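# Press a jar's lid down until it snaps on

## Task

A loose jar stands on the table with its lid not yet seated. Push the lid down firmly until it clicks onto the jar around its whole circumference and sits flat on the rim; if one side seats first, push on the side still raised. Never let the wrist camera or its bracket (on the little-finger side, near the heel of the palm) touch the lid while pressing, or the task fails. At the end the jar must stand upright on the table, neither jar nor lid may still be moving, and the result must hold without the robot's help, so release the lid and withdraw the hand.

## Robot and tools

Robot: two arms, left_arm and right_arm, each ending in an identical five-finger right hand (the hands are not mirrored, so every hand axis and number means the same on both). Do not knock anything off the table, and keep the arms and hands from striking or pressing hard on one another, including wrists, brackets, palms and fingers.

Scene frame (used by every result line): origin on the table top halfway between the two arm bases, z = 0 at the table surface, +z up. The arms face each other across the table; left_arm's base sits on the +y side. 'left' and 'right' are arm names, not image sides. Printed positions are in metres, orientation as quaternion wxyz; printed positions can be a little off at long reach.

Hand point: a spot 0.05 m in front of the palm, where index pad meets thumb tip in a pinch. Its own axes: +z runs along the straightened fingers, +y points out of the palm, +x crosses the palm away from the thumb. Straight fingers extend 0.06-0.07 m past it along +z. The little-finger side reaches 0.08 m across the palm. The wrist bracket with the camera sits on the little-finger side, 0.03 m beyond the point along +y and 0.11 m across; it must never touch the lid. Pressing with the palm or fingertips, bracket kept away from the lid, is safe.

Row layout (shared by execute_actions and move): one flat list of 28 numbers, each in [-1, 1], always both arms even if one is idle. Order: left dx, dy, dz, rx, ry, rz, then left hand little, ring, middle, index, thumb_bend, thumb_turn, force_limit, speed; then the same 14 for the right arm. dx..rz are an offset, in the hand point's own axes, from its measured pose at the start of the action (for a call's first action, from the last pose a result reported); every row is measured from that same start, not chained. Scale: 1.0 = 0.6 m or 180 degrees; rx, ry, rz form one rotation vector. Per control step the command is clipped to 100 mm and 16 degrees from the measured pose, so large offsets may need several actions. Optionally 12 more numbers in [0, 1] can follow: joint stiffness scales, left arm's 6 joints then right arm's 6, persisting until changed.

Hand numbers are absolute targets, not offsets: fingers +1 straight, -1 curled; thumb_bend +1 straight, -1 bent; thumb_turn +1 beside palm, -1 across the palm. Pinch is roughly index -0.22, thumb_bend -0.75, thumb_turn -0.57. force_limit maps -1..+1 to about 0..10 N at the fingertip (0..15 N for thumb motors) and only stops closing motion. speed maps -1..+1 to near zero..full (full travel in 0.6 s). There is no 'no change' value: to keep a hand as is, resend its last eight numbers, or before any row its hand_measured six plus hand_force_limit and hand_speed.

Tools:
- execute_actions(actions): a list of actions; each action is a table of up to 15 rows, one per 1/30 s step, the last row repeated to fill 15 steps. An empty list just reports state and images.
- move(target, speed, stop_force, blocking): target is one 28-number row as above (offsets from the last reported pose). Straight-line paths ending together, 0.5 to 10 s. speed in m/s, 0.002 to 0.5 (default 0.25), turning capped at twice that in rad/s. stop_force in N, 9 to 40, one value for both arms: an arm's path ends when its wrist sensor feels that much extra push against the motion for two steps, then it backs off two steps and holds. Use it with a slow speed when pressing, and aim the target past the contact. Not valid in the first 0.2 s, not with blocking=false, unreliable if the hand point rotates during the move, and omit it when lifting off something. blocking=false returns after 0.5 s; then use wait or stop before new rows.
- wait(seconds 0-10): lets time pass holding the last command.
- stop(): brakes a running move.
- zoom_image(camera, region [x0,y0,x1,y1], at most 504x504 px) on cam_high 896x504, cam_low 896x504, cam_left_wrist 616x616, cam_right_wrist 616x616.
- show_instructions(): shows the reference image.
- finished_scene(scene): ends the current scene (pass its number); irreversible, so only call once the lid is seated, the jar upright and still, and the hand released and clear.

Results: per-arm state line with position, quaternion and velocities; Hand target lines (where the controller is steering); joint positions and torques (noisy, with offsets); Wrist force and torque in the hand's own axes, pointing from a pressed surface back into the arm, noise up to about 2.4 N, offset up to about 4 N, saturating near 50 N; hand_measured, hand_stopped_by (moving, target, force, stalled, fault), hand_load_n (positive when pushed open). A move adds a 'move:' line: done, off_target, moving, held, contact or fault, plus limits such as paced or held, and each hand point's distance from its target. 'pose unreachable' means a clearance check altered that arm's command.

Hazards: the arms are stiff, so a fast touch or a target well past contact can trigger a fault (joint torque above its limit, wrist joints 25.2 N m, or 150 N external force), halting that arm for 10 s. Press slowly with stop_force, firmly enough to snap the lid but without tipping the jar. Motors heat while holding load; a MOTOR HOT warning appears at 70 °C and brakes engage at 85 °C. The sim keeps running while you compose replies; the robot holds the last command meanwhile, and loose objects may occasionally be nudged.

Each tool is called after "Request:" as name([rows], argument=value, ...), one row to a line, values as JSON.

Reference images:

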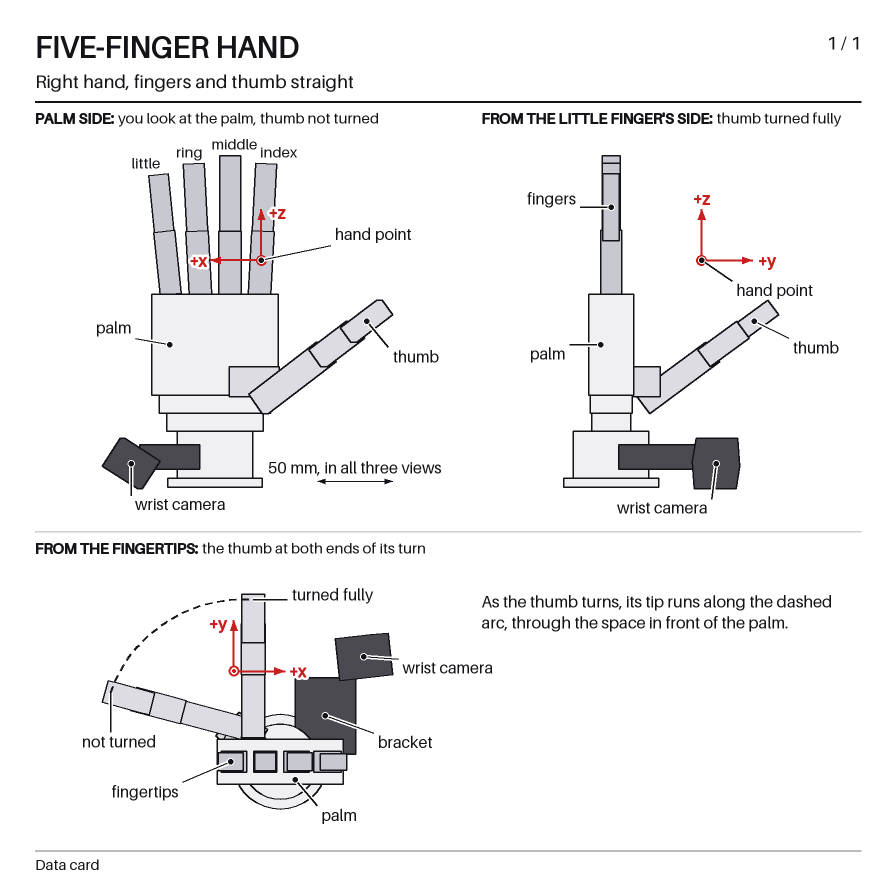

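## Session

Request:
execute_actions(actions=[])

Scene clock: 0.00 s.
left_arm: end_effector_position=(+0.3135, +0.3933, +0.4830) hand_measured=(+1.000, +1.000, +1.000, +1.000, +1.000, +1.000) hand_load_n=(+0.0, +0.0, +0.0, +0.0, +0.0, +0.0) hand_stopped_by=(target, target, target, target, target, target) hand_force_limit=0.00 hand_speed=-0.80 end_effector_quat_wxyz=(+0.009, +0.405, +0.914, -0.009) end_effector_velocity=(+0.000, +0.000, +0.000) end_effector_angular_velocity=(-0.000, -0.001, +0.000) | right_arm: end_effector_position=(+0.0865, -0.2554, +0.4892) hand_measured=(+1.000, +1.000, +1.000, +1.000, +1.000, +1.000) hand_load_n=(+0.0, +0.0, +0.0, +0.0, +0.0, +0.0) hand_stopped_by=(target, target, target, target, target, target) hand_force_limit=0.00 hand_speed=-0.80 end_effector_quat_wxyz=(+0.039, -0.386, +0.922, +0.009) end_effector_velocity=(-0.000, -0.000, -0.000) end_effector_angular_velocity=(+0.001, -0.001, +0.000)
Joint positions: left_arm=[ 0.537 -1.732  1.33   1.948  1.572 -1.917] | right_arm=[-1.181 -1.753  1.32   1.923  1.559 -1.885]
Joint velocities: left_arm=[ 0.    -0.    -0.001  0.    -0.001  0.   ] | right_arm=[ 0.    -0.001  0.001 -0.001 -0.    -0.   ]
Joint torques (N m, as the arm reports them, + toward a larger angle): no reading
Motor temperatures (°C, as the motors report them): left_arm=[30 29 32 37 36 36] | right_arm=[33 32 30 40 36 40]
Wrist force (N, on the end effector, along its own x y z axes, offset not removed): no reading
Wrist torque (N m, same axes, about the end effector's origin, offset not removed): no reading
Hand target (left_arm): +0.313, +0.393, +0.483; +0.009, +0.405, +0.914, -0.009
Hand target (right_arm): +0.086, -0.255, +0.489; +0.039, -0.386, +0.922, +0.009
Joint stiffness scale: left_arm=[1. 1. 1. 1. 1. 1.] | right_arm=[1. 1. 1. 1. 1. 1.]

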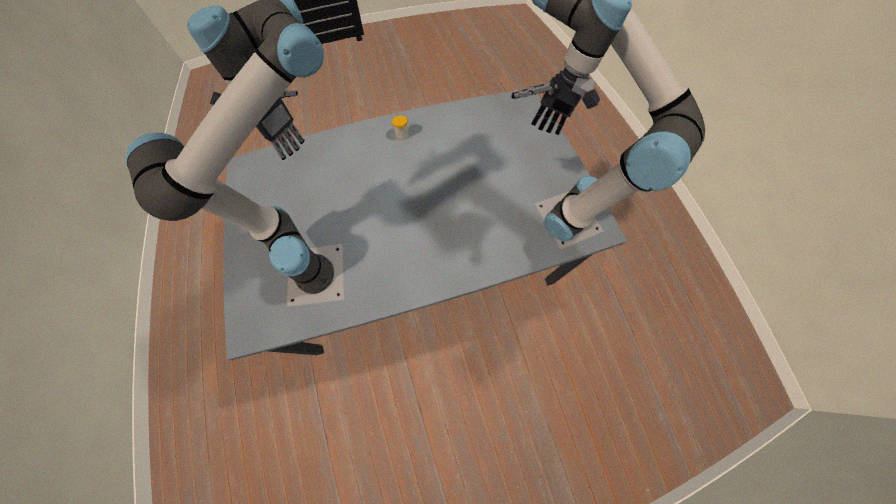

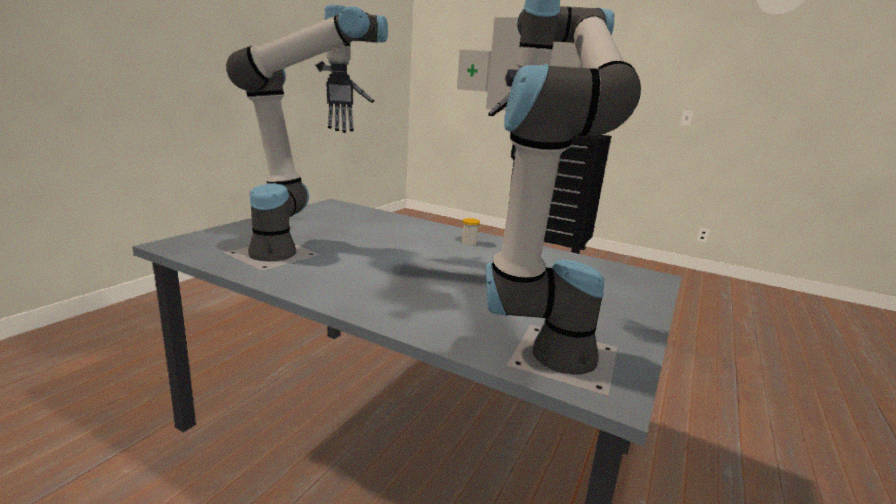

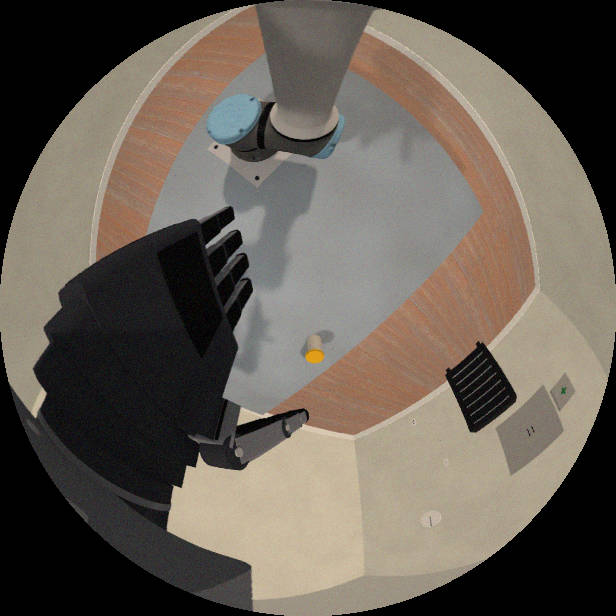

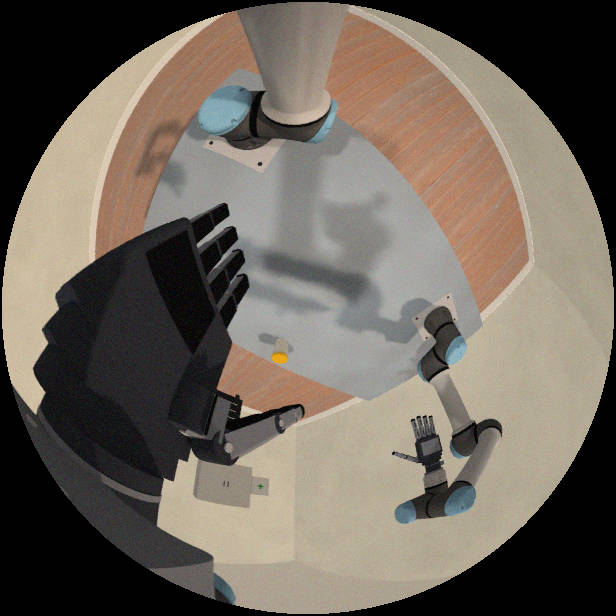

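Request:
zoom_image(camera="cam_low", region=[430, 200, 510, 260])

Request:
zoom_image(camera="cam_high", region=[360, 95, 450, 155])

Request:
zoom_image(camera="cam_left_wrist", region=[270, 310, 370, 390])

Region (430, 200, 510, 260) of cam_low's 896x504 image, scaled by 6.300, with more detail than that image has; it fills the top 378 rows of this view, and the rest is white.

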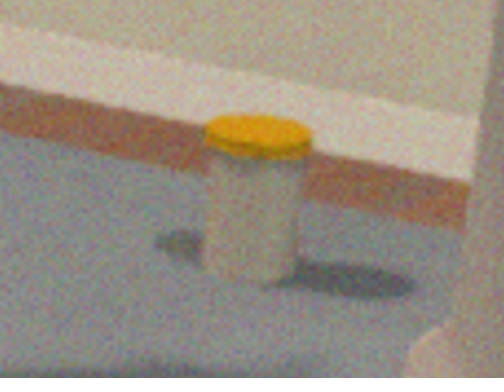

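Region (360, 95, 450, 155) of cam_high's 896x504 image, scaled by 5.600, with more detail than that image has.

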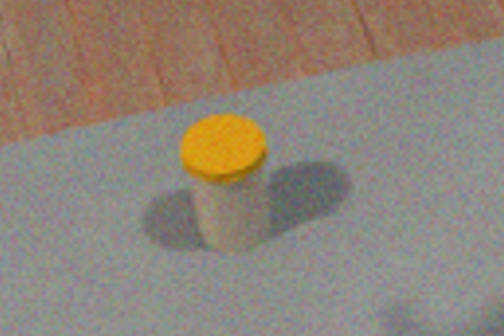

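Region (270, 310, 370, 390) of cam_left_wrist's 616x616 image, scaled by 5.040, with more detail than that image has; it fills the top 403 rows of this view, and the rest is white.

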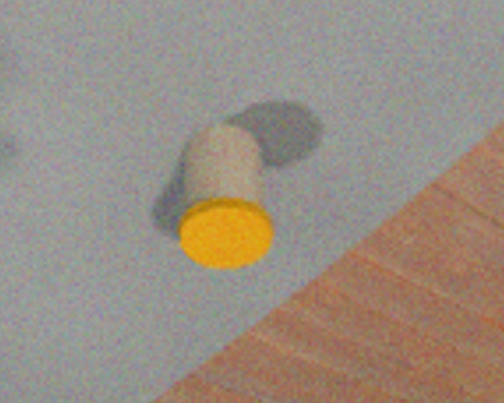

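Request:
move(target=[-0.6098,-0.299,0.4055,-0.3775,-0.3825,0.3956, 1,1,1,1,1,-1,0,0.5, 0,0,0,0,0,0, 1,1,1,1,1,1,0,-0.8], speed=0.4)

Scene clock: 61.63 s.
left_arm: end_effector_position=(+0.4273, -0.0042, +0.2504) hand_measured=(+1.000, +1.000, +1.000, +1.000, +1.000, -1.000) hand_load_n=(+0.0, +0.0, +0.0, +0.0, +0.0, +0.0) hand_stopped_by=(target, target, target, target, target, target) hand_force_limit=0.00 hand_speed=0.50 end_effector_quat_wxyz=(+0.662, +0.663, +0.248, +0.246) end_effector_velocity=(-0.000, -0.001, +0.002) end_effector_angular_velocity=(-0.008, -0.005, -0.010) | right_arm: end_effector_position=(+0.0865, -0.2554, +0.4892) hand_measured=(+1.000, +1.000, +1.000, +1.000, +1.000, +1.000) hand_load_n=(+0.0, +0.0, +0.0, +0.0, +0.0, +0.0) hand_stopped_by=(target, target, target, target, target, target) hand_force_limit=0.00 hand_speed=-0.80 end_effector_quat_wxyz=(+0.039, -0.386, +0.922, +0.009) end_effector_velocity=(+0.000, +0.000, -0.000) end_effector_angular_velocity=(-0.000, +0.001, +0.001)
Joint positions: left_arm=[ 0.456 -1.347  2.165 -0.816  1.166 -0.004] | right_arm=[-1.181 -1.753  1.32   1.923  1.559 -1.885]
Joint velocities: left_arm=[ 0.005  0.002 -0.001 -0.011  0.015  0.002] | right_arm=[-0.     0.001  0.001 -0.001 -0.    -0.001]
Joint torques (N m, as the arm reports them, + toward a larger angle): left_arm=[ -1.19 -22.62 -14.19  -1.91   0.61   0.5 ] | right_arm=[  0.22 -10.63 -17.22   2.1   -0.1    0.12]
Motor temperatures (°C, as the motors report them): left_arm=[30 29 32 37 36 36] | right_arm=[33 32 30 40 36 40]
Wrist force (N, on the end effector, along its own x y z axes, offset not removed): left_arm=[-1.7 -3.2 1.9] | right_arm=[-2.8 -3.5 1.7]
Wrist torque (N m, same axes, about the end effector's origin, offset not removed): left_arm=[-0.36 0.29 -0.56] | right_arm=[-0.64 0.43 -0.17]
Hand target (left_arm): +0.428, -0.004, +0.250; +0.662, +0.663, +0.248, +0.246
Hand target (right_arm): +0.086, -0.255, +0.489; +0.039, -0.386, +0.922, +0.009
Off the commanded pose (left_arm): 0.001 m, 0 deg.
Off the commanded pose (right_arm): 0.000 m, 0 deg.
Joint stiffness scale: left_arm=[1. 1. 1. 1. 1. 1.] | right_arm=[1. 1. 1. 1. 1. 1.]
move: done; limits=paced

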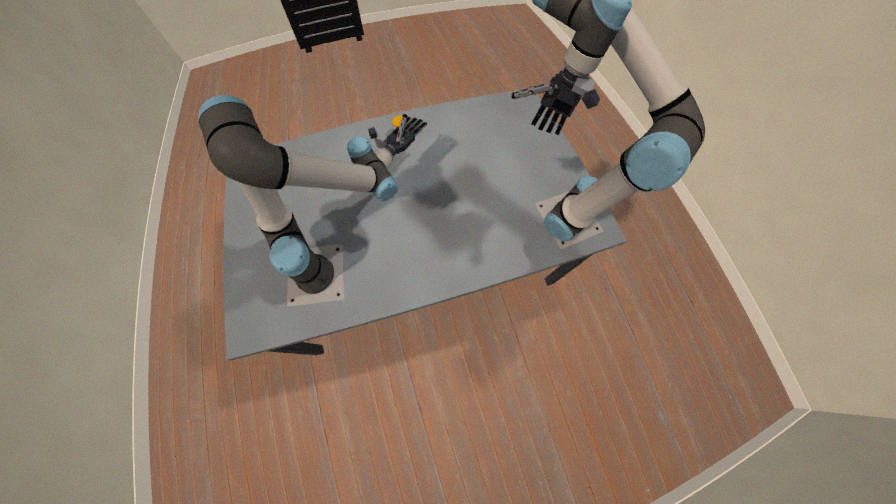

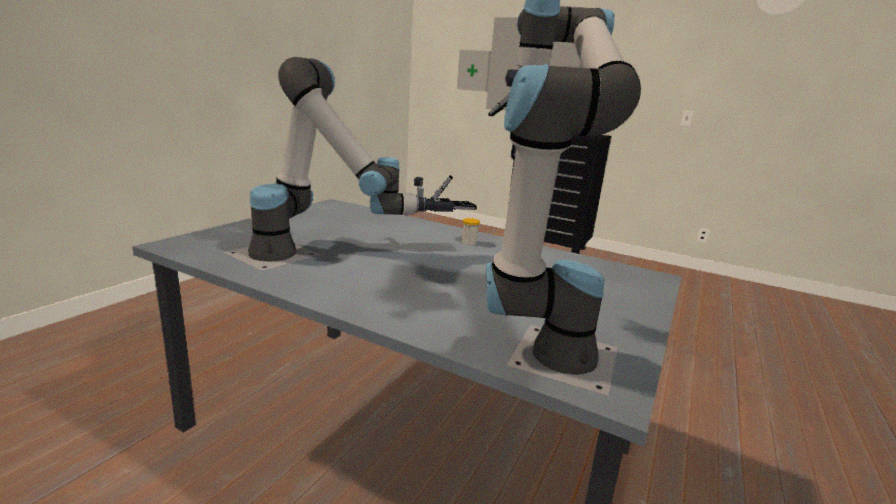

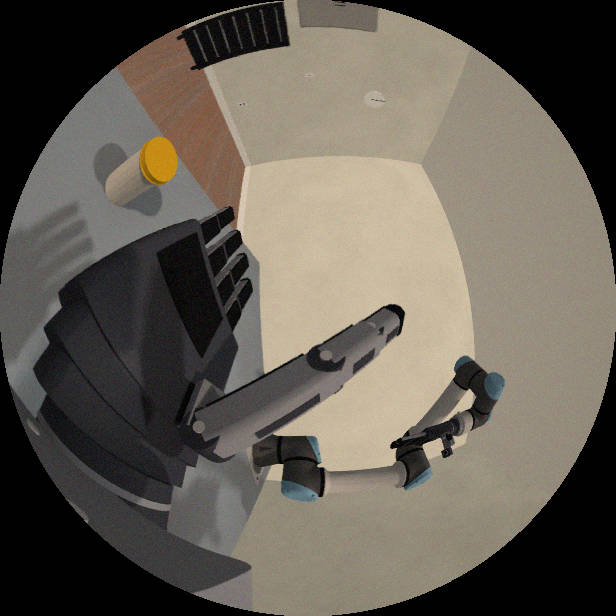

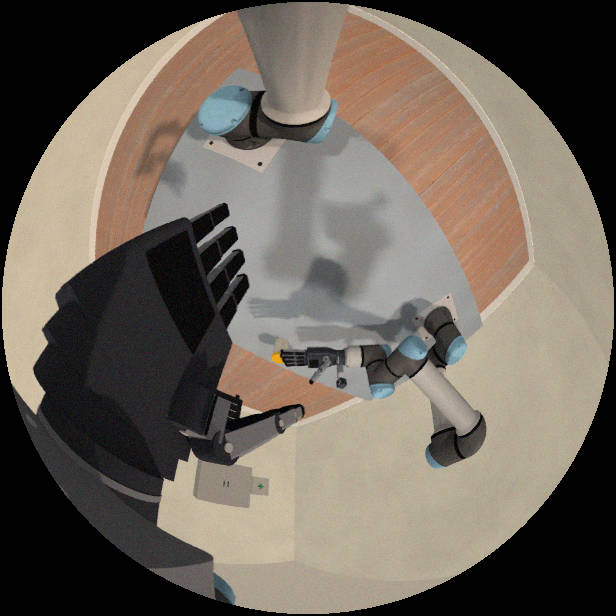

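Request:
zoom_image(camera="cam_left_wrist", region=[90, 120, 200, 230])

Region (90, 120, 200, 230) of cam_left_wrist's 616x616 image, scaled by 4.582, with more detail than that image has.

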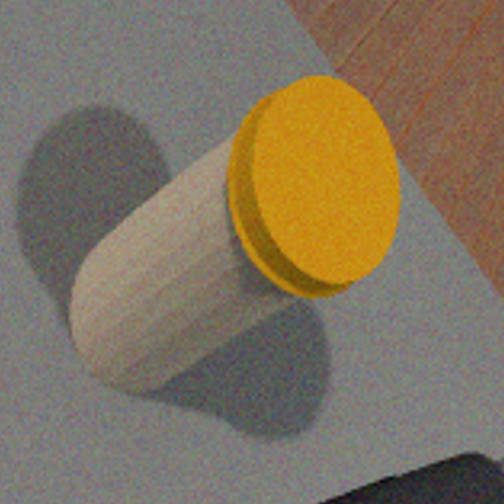

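Request:
move(target=[0.243,-0.092,0.243,0,0,0, 1,1,1,1,1,-1,0,0.5, 0,0,0,0,0,0, 1,1,1,1,1,1,0,-0.8], speed=0.25)

Scene clock: 70.63 s.
left_arm: end_effector_position=(+0.6316, -0.0190, +0.1953) hand_measured=(+1.000, +1.000, +1.000, +1.000, +1.000, -1.000) hand_load_n=(+0.0, +0.0, +0.0, +0.0, +0.0, +0.0) hand_stopped_by=(target, target, target, target, target, target) hand_force_limit=0.00 hand_speed=0.50 end_effector_quat_wxyz=(+0.663, +0.663, +0.248, +0.246) end_effector_velocity=(+0.002, +0.000, -0.002) end_effector_angular_velocity=(+0.003, +0.003, -0.001) | right_arm: end_effector_position=(+0.0865, -0.2554, +0.4892) hand_measured=(+1.000, +1.000, +1.000, +1.000, +1.000, +1.000) hand_load_n=(+0.0, +0.0, +0.0, +0.0, +0.0, +0.0) hand_stopped_by=(target, target, target, target, target, target) hand_force_limit=0.00 hand_speed=-0.80 end_effector_quat_wxyz=(+0.039, -0.386, +0.922, +0.009) end_effector_velocity=(+0.000, +0.000, +0.000) end_effector_angular_velocity=(+0.000, -0.001, -0.001)
Joint positions: left_arm=[ 0.845 -0.95   1.721 -0.769  1.555 -0.003] | right_arm=[-1.181 -1.753  1.32   1.923  1.559 -1.885]
Joint velocities: left_arm=[ 0.003  0.004 -0.004  0.005  0.004 -0.   ] | right_arm=[-0.001  0.    -0.001  0.    -0.     0.   ]
Joint torques (N m, as the arm reports them, + toward a larger angle): left_arm=[ -1.38 -36.33 -17.31  -1.3   -0.21   0.47] | right_arm=[  0.4   -9.32 -16.37   2.09   0.1    0.2 ]
Motor temperatures (°C, as the motors report them): left_arm=[30 29 32 37 36 36] | right_arm=[33 32 30 40 36 40]
Wrist force (N, on the end effector, along its own x y z axes, offset not removed): left_arm=[-1.7 0.5 -0.5] | right_arm=[-1.6 -1.3 1.3]
Wrist torque (N m, same axes, about the end effector's origin, offset not removed): left_arm=[0.34 0.40 -0.36] | right_arm=[-0.21 0.21 -0.21]
Hand target (left_arm): +0.633, -0.019, +0.194; +0.662, +0.663, +0.248, +0.246
Hand target (right_arm): +0.086, -0.255, +0.489; +0.039, -0.386, +0.922, +0.009
Off the commanded pose (left_arm): 0.001 m, 0 deg.
Off the commanded pose (right_arm): 0.000 m, 0 deg.
Joint stiffness scale: left_arm=[1. 1. 1. 1. 1. 1.] | right_arm=[1. 1. 1. 1. 1. 1.]
move: done

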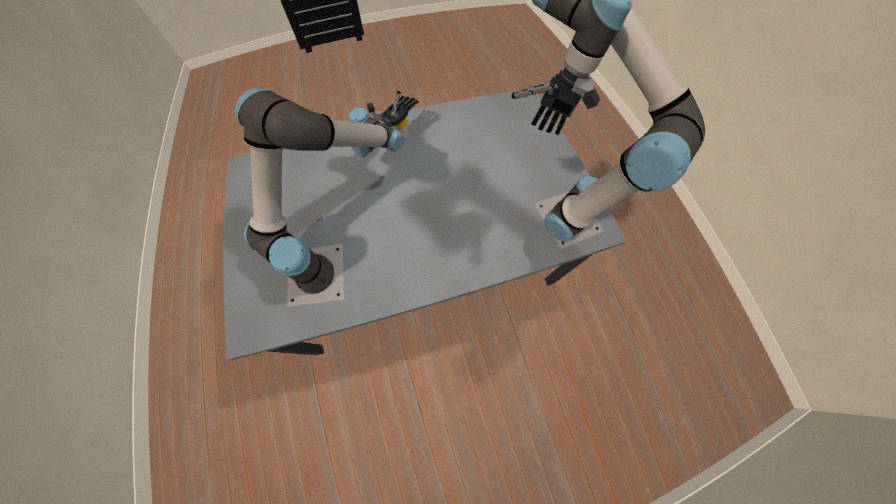

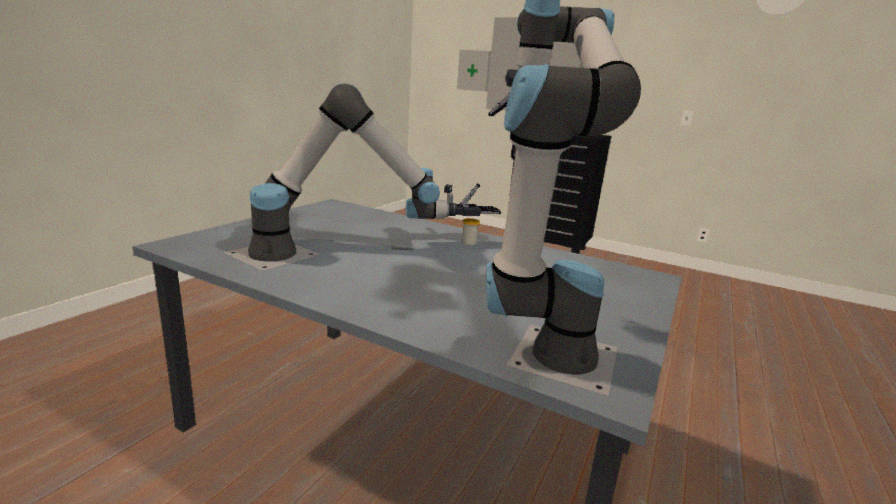

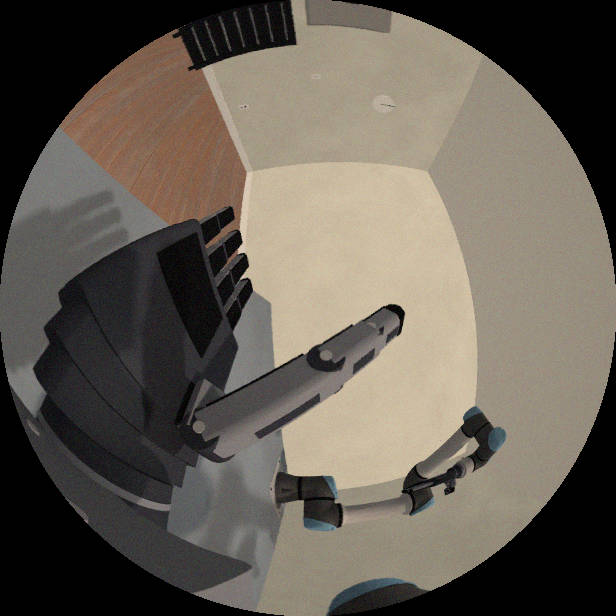

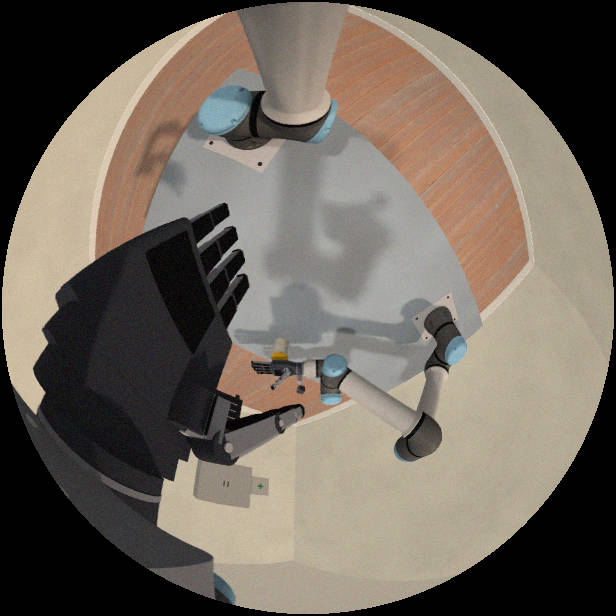

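Request:
zoom_image(camera="cam_low", region=[410, 170, 510, 250])

Request:
zoom_image(camera="cam_high", region=[345, 80, 445, 160])

Request:
zoom_image(camera="cam_right_wrist", region=[240, 325, 340, 405])

Region (410, 170, 510, 250) of cam_low's 896x504 image, scaled by 5.040, with more detail than that image has; it fills the top 403 rows of this view, and the rest is white.

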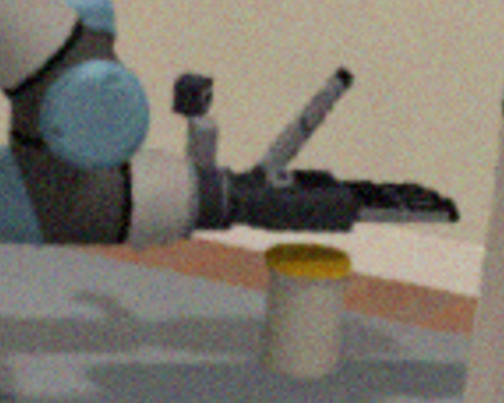

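Region (345, 80, 445, 160) of cam_high's 896x504 image, scaled by 5.040, with more detail than that image has; it fills the top 403 rows of this view, and the rest is white.

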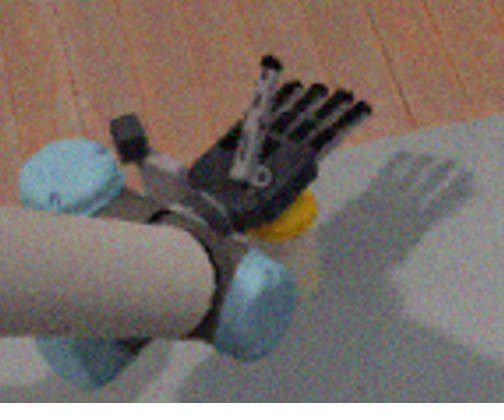

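Region (240, 325, 340, 405) of cam_right_wrist's 616x616 image, scaled by 5.040, with more detail than that image has; it fills the top 403 rows of this view, and the rest is white.

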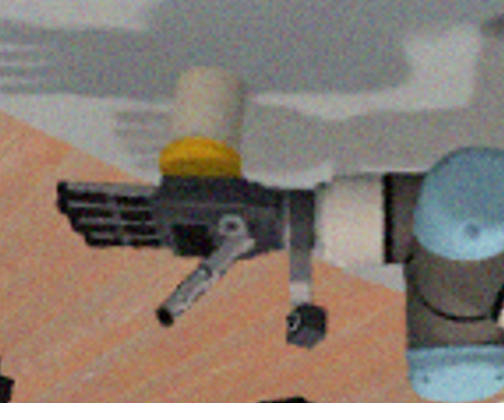

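Request:
move(target=[-0.005,-0.035,0,0,0,0, 1,1,1,1,1,-1,0,0.5, 0,0,0,0,0,0, 1,1,1,1,1,1,0,-0.8], speed=0.08)

Request:
move(target=[0,-0.04,0,0,0,0, 1,1,1,1,1,-1,0,0.5, 0,0,0,0,0,0, 1,1,1,1,1,1,0,-0.8], speed=0.012, stop_force=12)

Scene clock: 76.60 s.
left_arm: end_effector_position=(+0.6304, -0.0205, +0.1758) hand_measured=(+1.000, +1.000, +1.000, +1.000, +1.000, -1.000) hand_load_n=(+0.0, +0.0, +0.0, +0.0, +0.0, +0.0) hand_stopped_by=(target, target, target, target, target, target) hand_force_limit=0.00 hand_speed=0.50 end_effector_quat_wxyz=(+0.663, +0.662, +0.248, +0.246) end_effector_velocity=(+0.001, +0.000, +0.002) end_effector_angular_velocity=(-0.007, -0.006, +0.001) | right_arm: end_effector_position=(+0.0865, -0.2554, +0.4892) hand_measured=(+1.000, +1.000, +1.000, +1.000, +1.000, +1.000) hand_load_n=(+0.0, +0.0, +0.0, +0.0, +0.0, +0.0) hand_stopped_by=(target, target, target, target, target, target) hand_force_limit=0.00 hand_speed=-0.80 end_effector_quat_wxyz=(+0.039, -0.386, +0.922, +0.009) end_effector_velocity=(+0.000, +0.000, -0.001) end_effector_angular_velocity=(-0.000, +0.001, +0.001)
Joint positions: left_arm=[ 0.841 -0.917  1.729 -0.812  1.551 -0.003] | right_arm=[-1.181 -1.753  1.32   1.923  1.559 -1.885]
Joint velocities: left_arm=[ 0.001  0.    -0.    -0.009 -0.     0.   ] | right_arm=[ 0.     0.001  0.001 -0.001 -0.    -0.   ]
Joint torques (N m, as the arm reports them, + toward a larger angle): left_arm=[ -3.29 -38.64 -12.53  -2.04  -0.64   0.16] | right_arm=[  1.54  -9.88 -17.04   2.12  -0.06   0.27]
Motor temperatures (°C, as the motors report them): left_arm=[30 29 32 37 36 36] | right_arm=[33 32 30 40 36 40]
Wrist force (N, on the end effector, along its own x y z axes, offset not removed): left_arm=[-2.5 2.6 2.2] | right_arm=[-0.8 -1.4 1.9]
Wrist torque (N m, same axes, about the end effector's origin, offset not removed): left_arm=[0.27 0.31 -0.29] | right_arm=[-0.37 0.07 -0.04]
Hand target (left_arm): +0.629, -0.021, +0.174; +0.663, +0.663, +0.248, +0.246
Hand target (right_arm): +0.086, -0.255, +0.489; +0.039, -0.386, +0.922, +0.009
Off the commanded pose (left_arm): 0.002 m, 0 deg.
Off the commanded pose (right_arm): 0.000 m, 0 deg.
Joint stiffness scale: left_arm=[1. 1. 1. 1. 1. 1.] | right_arm=[1. 1. 1. 1. 1. 1.]
move: done

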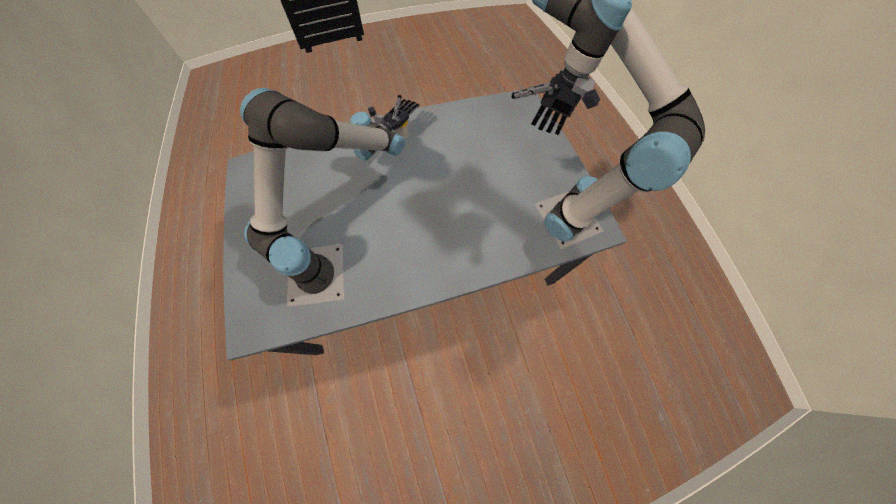

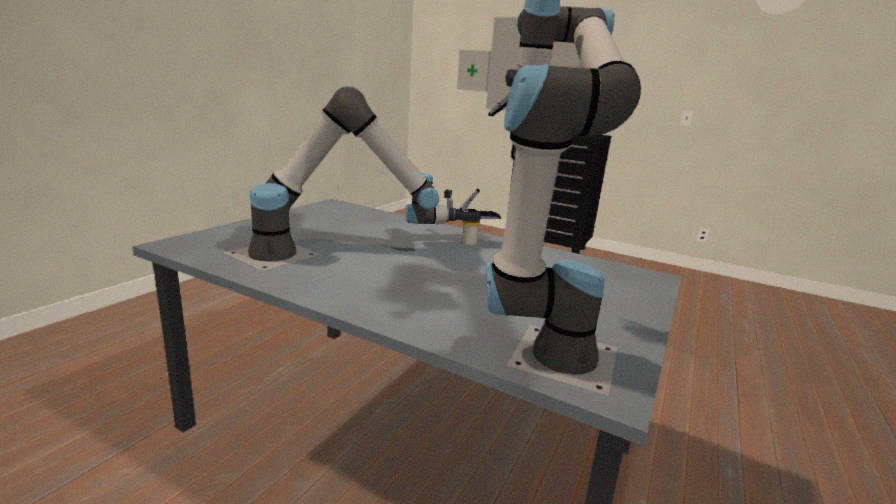

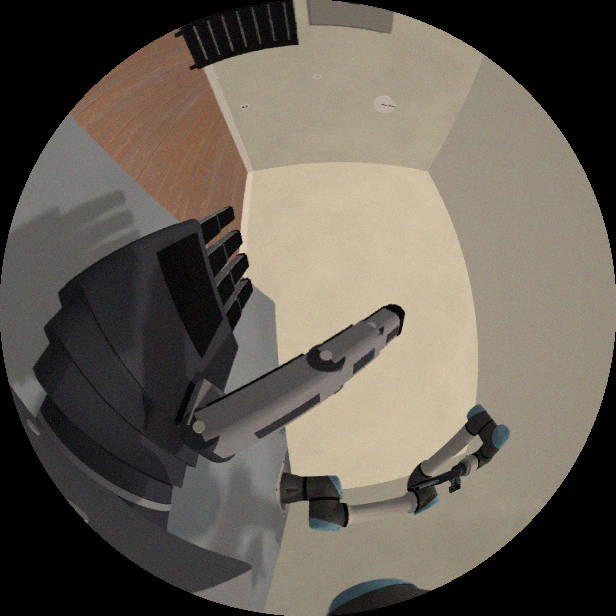

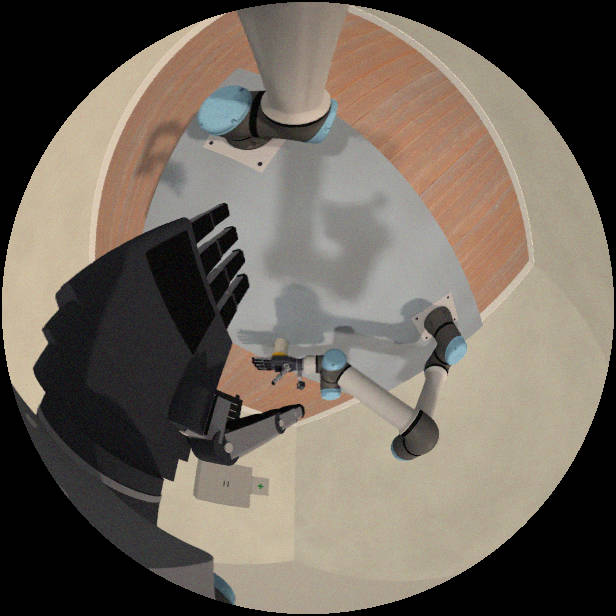

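Scene clock: 78.67 s.
left_arm: end_effector_position=(+0.6314, -0.0218, +0.1693) hand_measured=(+1.000, +1.000, +1.000, +1.000, +1.000, -1.000) hand_load_n=(+0.0, +0.0, +0.0, +0.0, +0.0, +0.0) hand_stopped_by=(target, target, target, target, target, target) hand_force_limit=0.00 hand_speed=0.50 end_effector_quat_wxyz=(+0.670, +0.655, +0.246, +0.249) end_effector_velocity=(+0.001, +0.001, +0.002) end_effector_angular_velocity=(+0.001, +0.001, +0.002) | right_arm: end_effector_position=(+0.0865, -0.2554, +0.4892) hand_measured=(+1.000, +1.000, +1.000, +1.000, +1.000, +1.000) hand_load_n=(+0.0, +0.0, +0.0, +0.0, +0.0, +0.0) hand_stopped_by=(target, target, target, target, target, target) hand_force_limit=0.00 hand_speed=-0.80 end_effector_quat_wxyz=(+0.039, -0.386, +0.922, +0.009) end_effector_velocity=(+0.000, +0.000, +0.000) end_effector_angular_velocity=(-0.000, +0.001, -0.002)
Joint positions: left_arm=[ 0.841 -0.895  1.73  -0.857  1.551 -0.003] | right_arm=[-1.181 -1.753  1.32   1.923  1.559 -1.885]
Joint velocities: left_arm=[ 0.001 -0.004 -0.     0.005 -0.001 -0.   ] | right_arm=[-0.     0.001 -0.002  0.002 -0.     0.002]
Joint torques (N m, as the arm reports them, + toward a larger angle): left_arm=[ -1.99 -40.86 -13.58  -0.75  -0.22   0.13] | right_arm=[  0.84  -9.34 -17.4    2.23   0.18   0.32]
Motor temperatures (°C, as the motors report them): left_arm=[30 29 32 37 36 36] | right_arm=[33 32 30 40 36 40]
Wrist force (N, on the end effector, along its own x y z axes, offset not removed): left_arm=[1.2 0.6 -0.9] | right_arm=[0.3 -0.4 2.2]
Wrist torque (N m, same axes, about the end effector's origin, offset not removed): left_arm=[-0.30 -0.29 -0.26] | right_arm=[-0.14 -0.21 0.04]
Hand target (left_arm): +0.631, -0.022, +0.169; +0.669, +0.656, +0.246, +0.248
Hand target (right_arm): +0.086, -0.255, +0.489; +0.039, -0.386, +0.922, +0.009
Off the commanded pose (left_arm): 0.018 m, 1 deg.
Off the commanded pose (right_arm): 0.000 m, 0 deg.
Joint stiffness scale: left_arm=[1. 1. 1. 1. 1. 1.] | right_arm=[1. 1. 1. 1. 1. 1.]
move: contact (left_arm)

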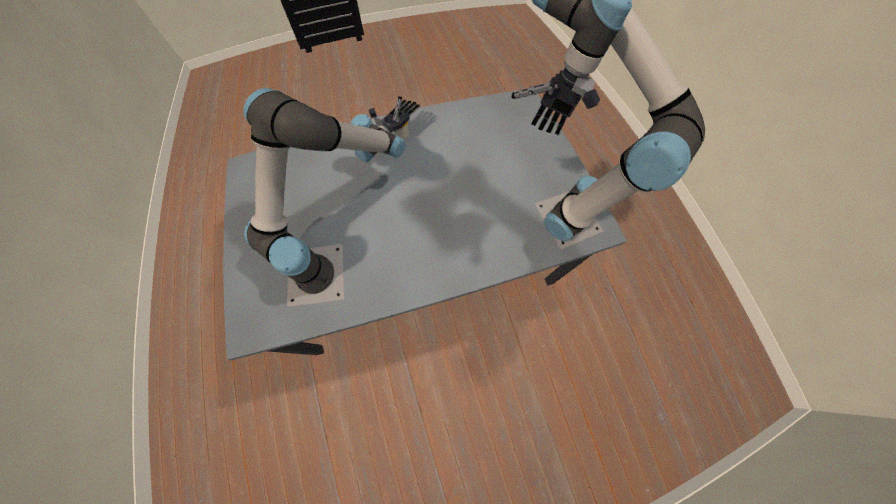

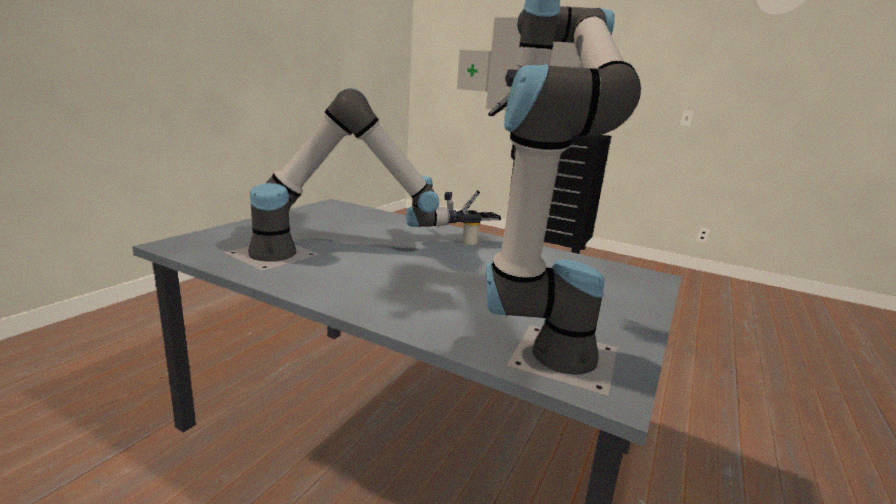

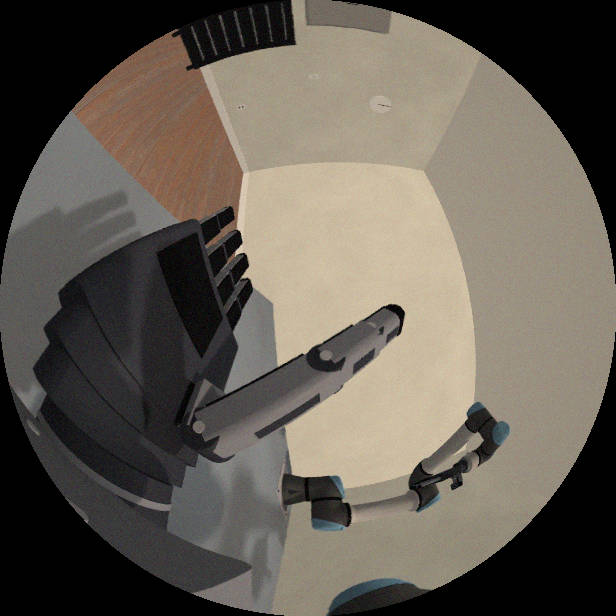

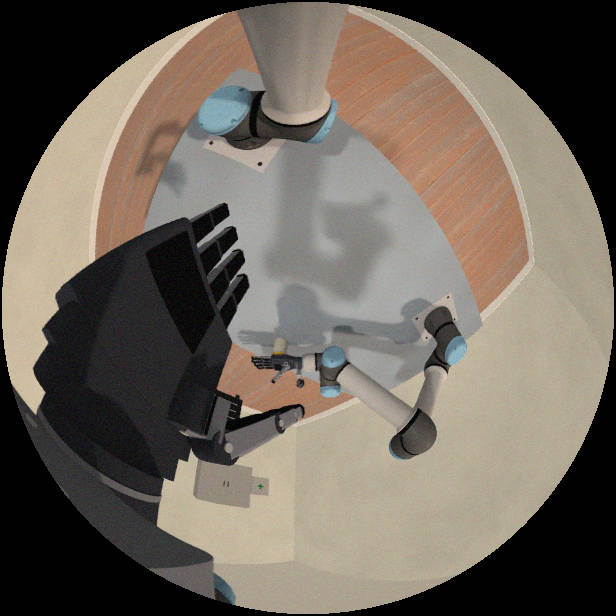

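Request:
move(target=[0,-0.025,-0.004,0.0191,0,0, 1,1,1,1,1,-1,0,0.5, 0,0,0,0,0,0, 1,1,1,1,1,1,0,-0.8], speed=0.025)

Scene clock: 88.43 s.
left_arm: end_effector_position=(+0.6316, -0.0219, +0.1674) hand_measured=(+1.000, +1.000, +1.000, +1.000, +1.000, -1.000) hand_load_n=(+0.0, +0.0, +0.0, +0.0, +0.0, +0.0) hand_stopped_by=(target, target, target, target, target, target) hand_force_limit=0.00 hand_speed=0.50 end_effector_quat_wxyz=(+0.659, +0.666, +0.250, +0.244) end_effector_velocity=(-0.000, -0.001, -0.000) end_effector_angular_velocity=(+0.006, +0.006, -0.001) | right_arm: end_effector_position=(+0.0865, -0.2554, +0.4892) hand_measured=(+1.000, +1.000, +1.000, +1.000, +1.000, +1.000) hand_load_n=(+0.0, +0.0, +0.0, +0.0, +0.0, +0.0) hand_stopped_by=(target, target, target, target, target, target) hand_force_limit=0.00 hand_speed=-0.80 end_effector_quat_wxyz=(+0.039, -0.386, +0.922, +0.009) end_effector_velocity=(+0.001, +0.000, +0.000) end_effector_angular_velocity=(+0.001, -0.001, -0.001)
Joint positions: left_arm=[ 0.841 -0.904  1.723 -0.806  1.551 -0.004] | right_arm=[-1.181 -1.753  1.32   1.923  1.559 -1.885]
Joint velocities: left_arm=[-0.001 -0.002 -0.003  0.014 -0.    -0.   ] | right_arm=[-0.001  0.    -0.001 -0.001  0.    -0.   ]
Joint torques (N m, as the arm reports them, + toward a larger angle): left_arm=[ -1.68 -31.28  -9.62   2.3   -0.29  -0.09] | right_arm=[  0.36 -10.29 -17.72   2.03  -0.11   0.07]
Motor temperatures (°C, as the motors report them): left_arm=[30 29 32 37 36 36] | right_arm=[33 32 30 40 36 40]
Wrist force (N, on the end effector, along its own x y z axes, offset not removed): left_arm=[-0.8 9.9 4.5] | right_arm=[1.3 -1.5 0.1]
Wrist torque (N m, same axes, about the end effector's origin, offset not removed): left_arm=[-0.12 0.26 0.00] | right_arm=[-0.22 -0.04 -0.04]
Hand target (left_arm): +0.630, -0.020, +0.154; +0.650, +0.675, +0.253, +0.241
Hand target (right_arm): +0.086, -0.255, +0.489; +0.039, -0.386, +0.922, +0.009
Off the commanded pose (left_arm): 0.013 m, 1 deg.
Off the commanded pose (right_arm): 0.000 m, 0 deg.
Joint stiffness scale: left_arm=[1. 1. 1. 1. 1. 1.] | right_arm=[1. 1. 1. 1. 1. 1.]
move: off_target (left_arm)

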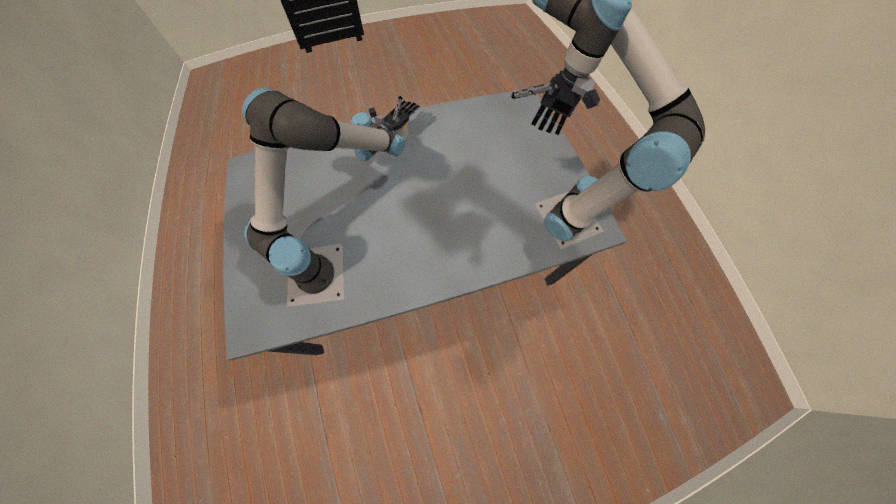

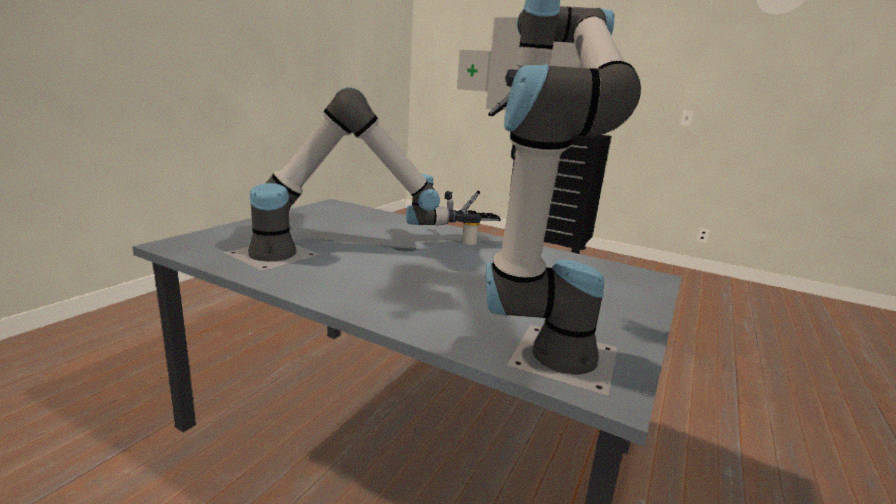

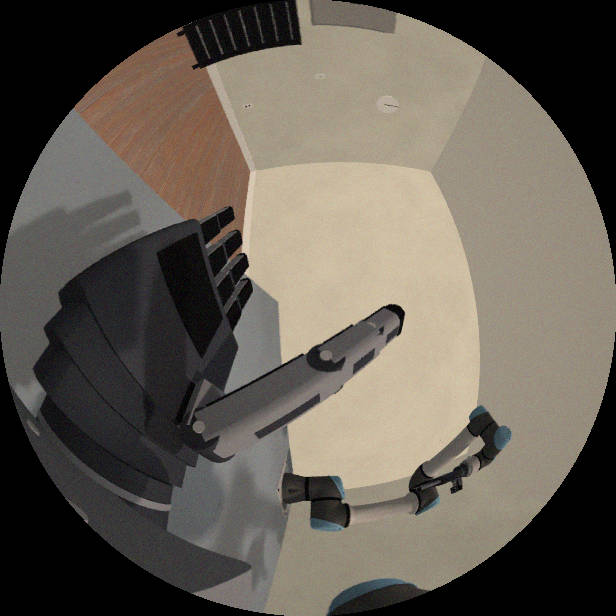

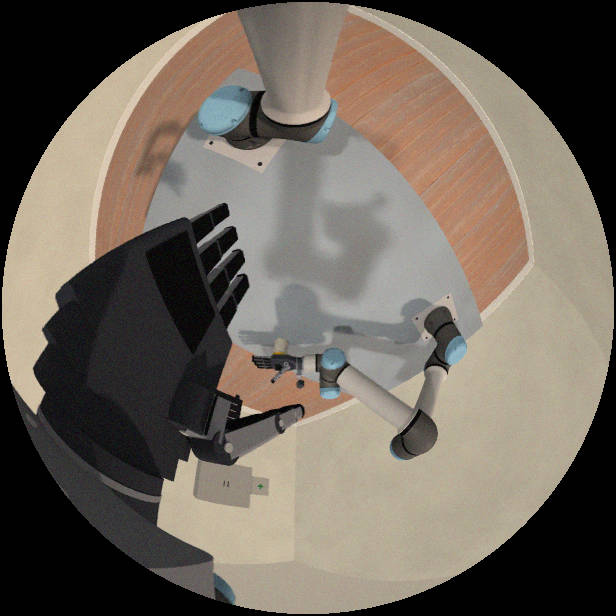

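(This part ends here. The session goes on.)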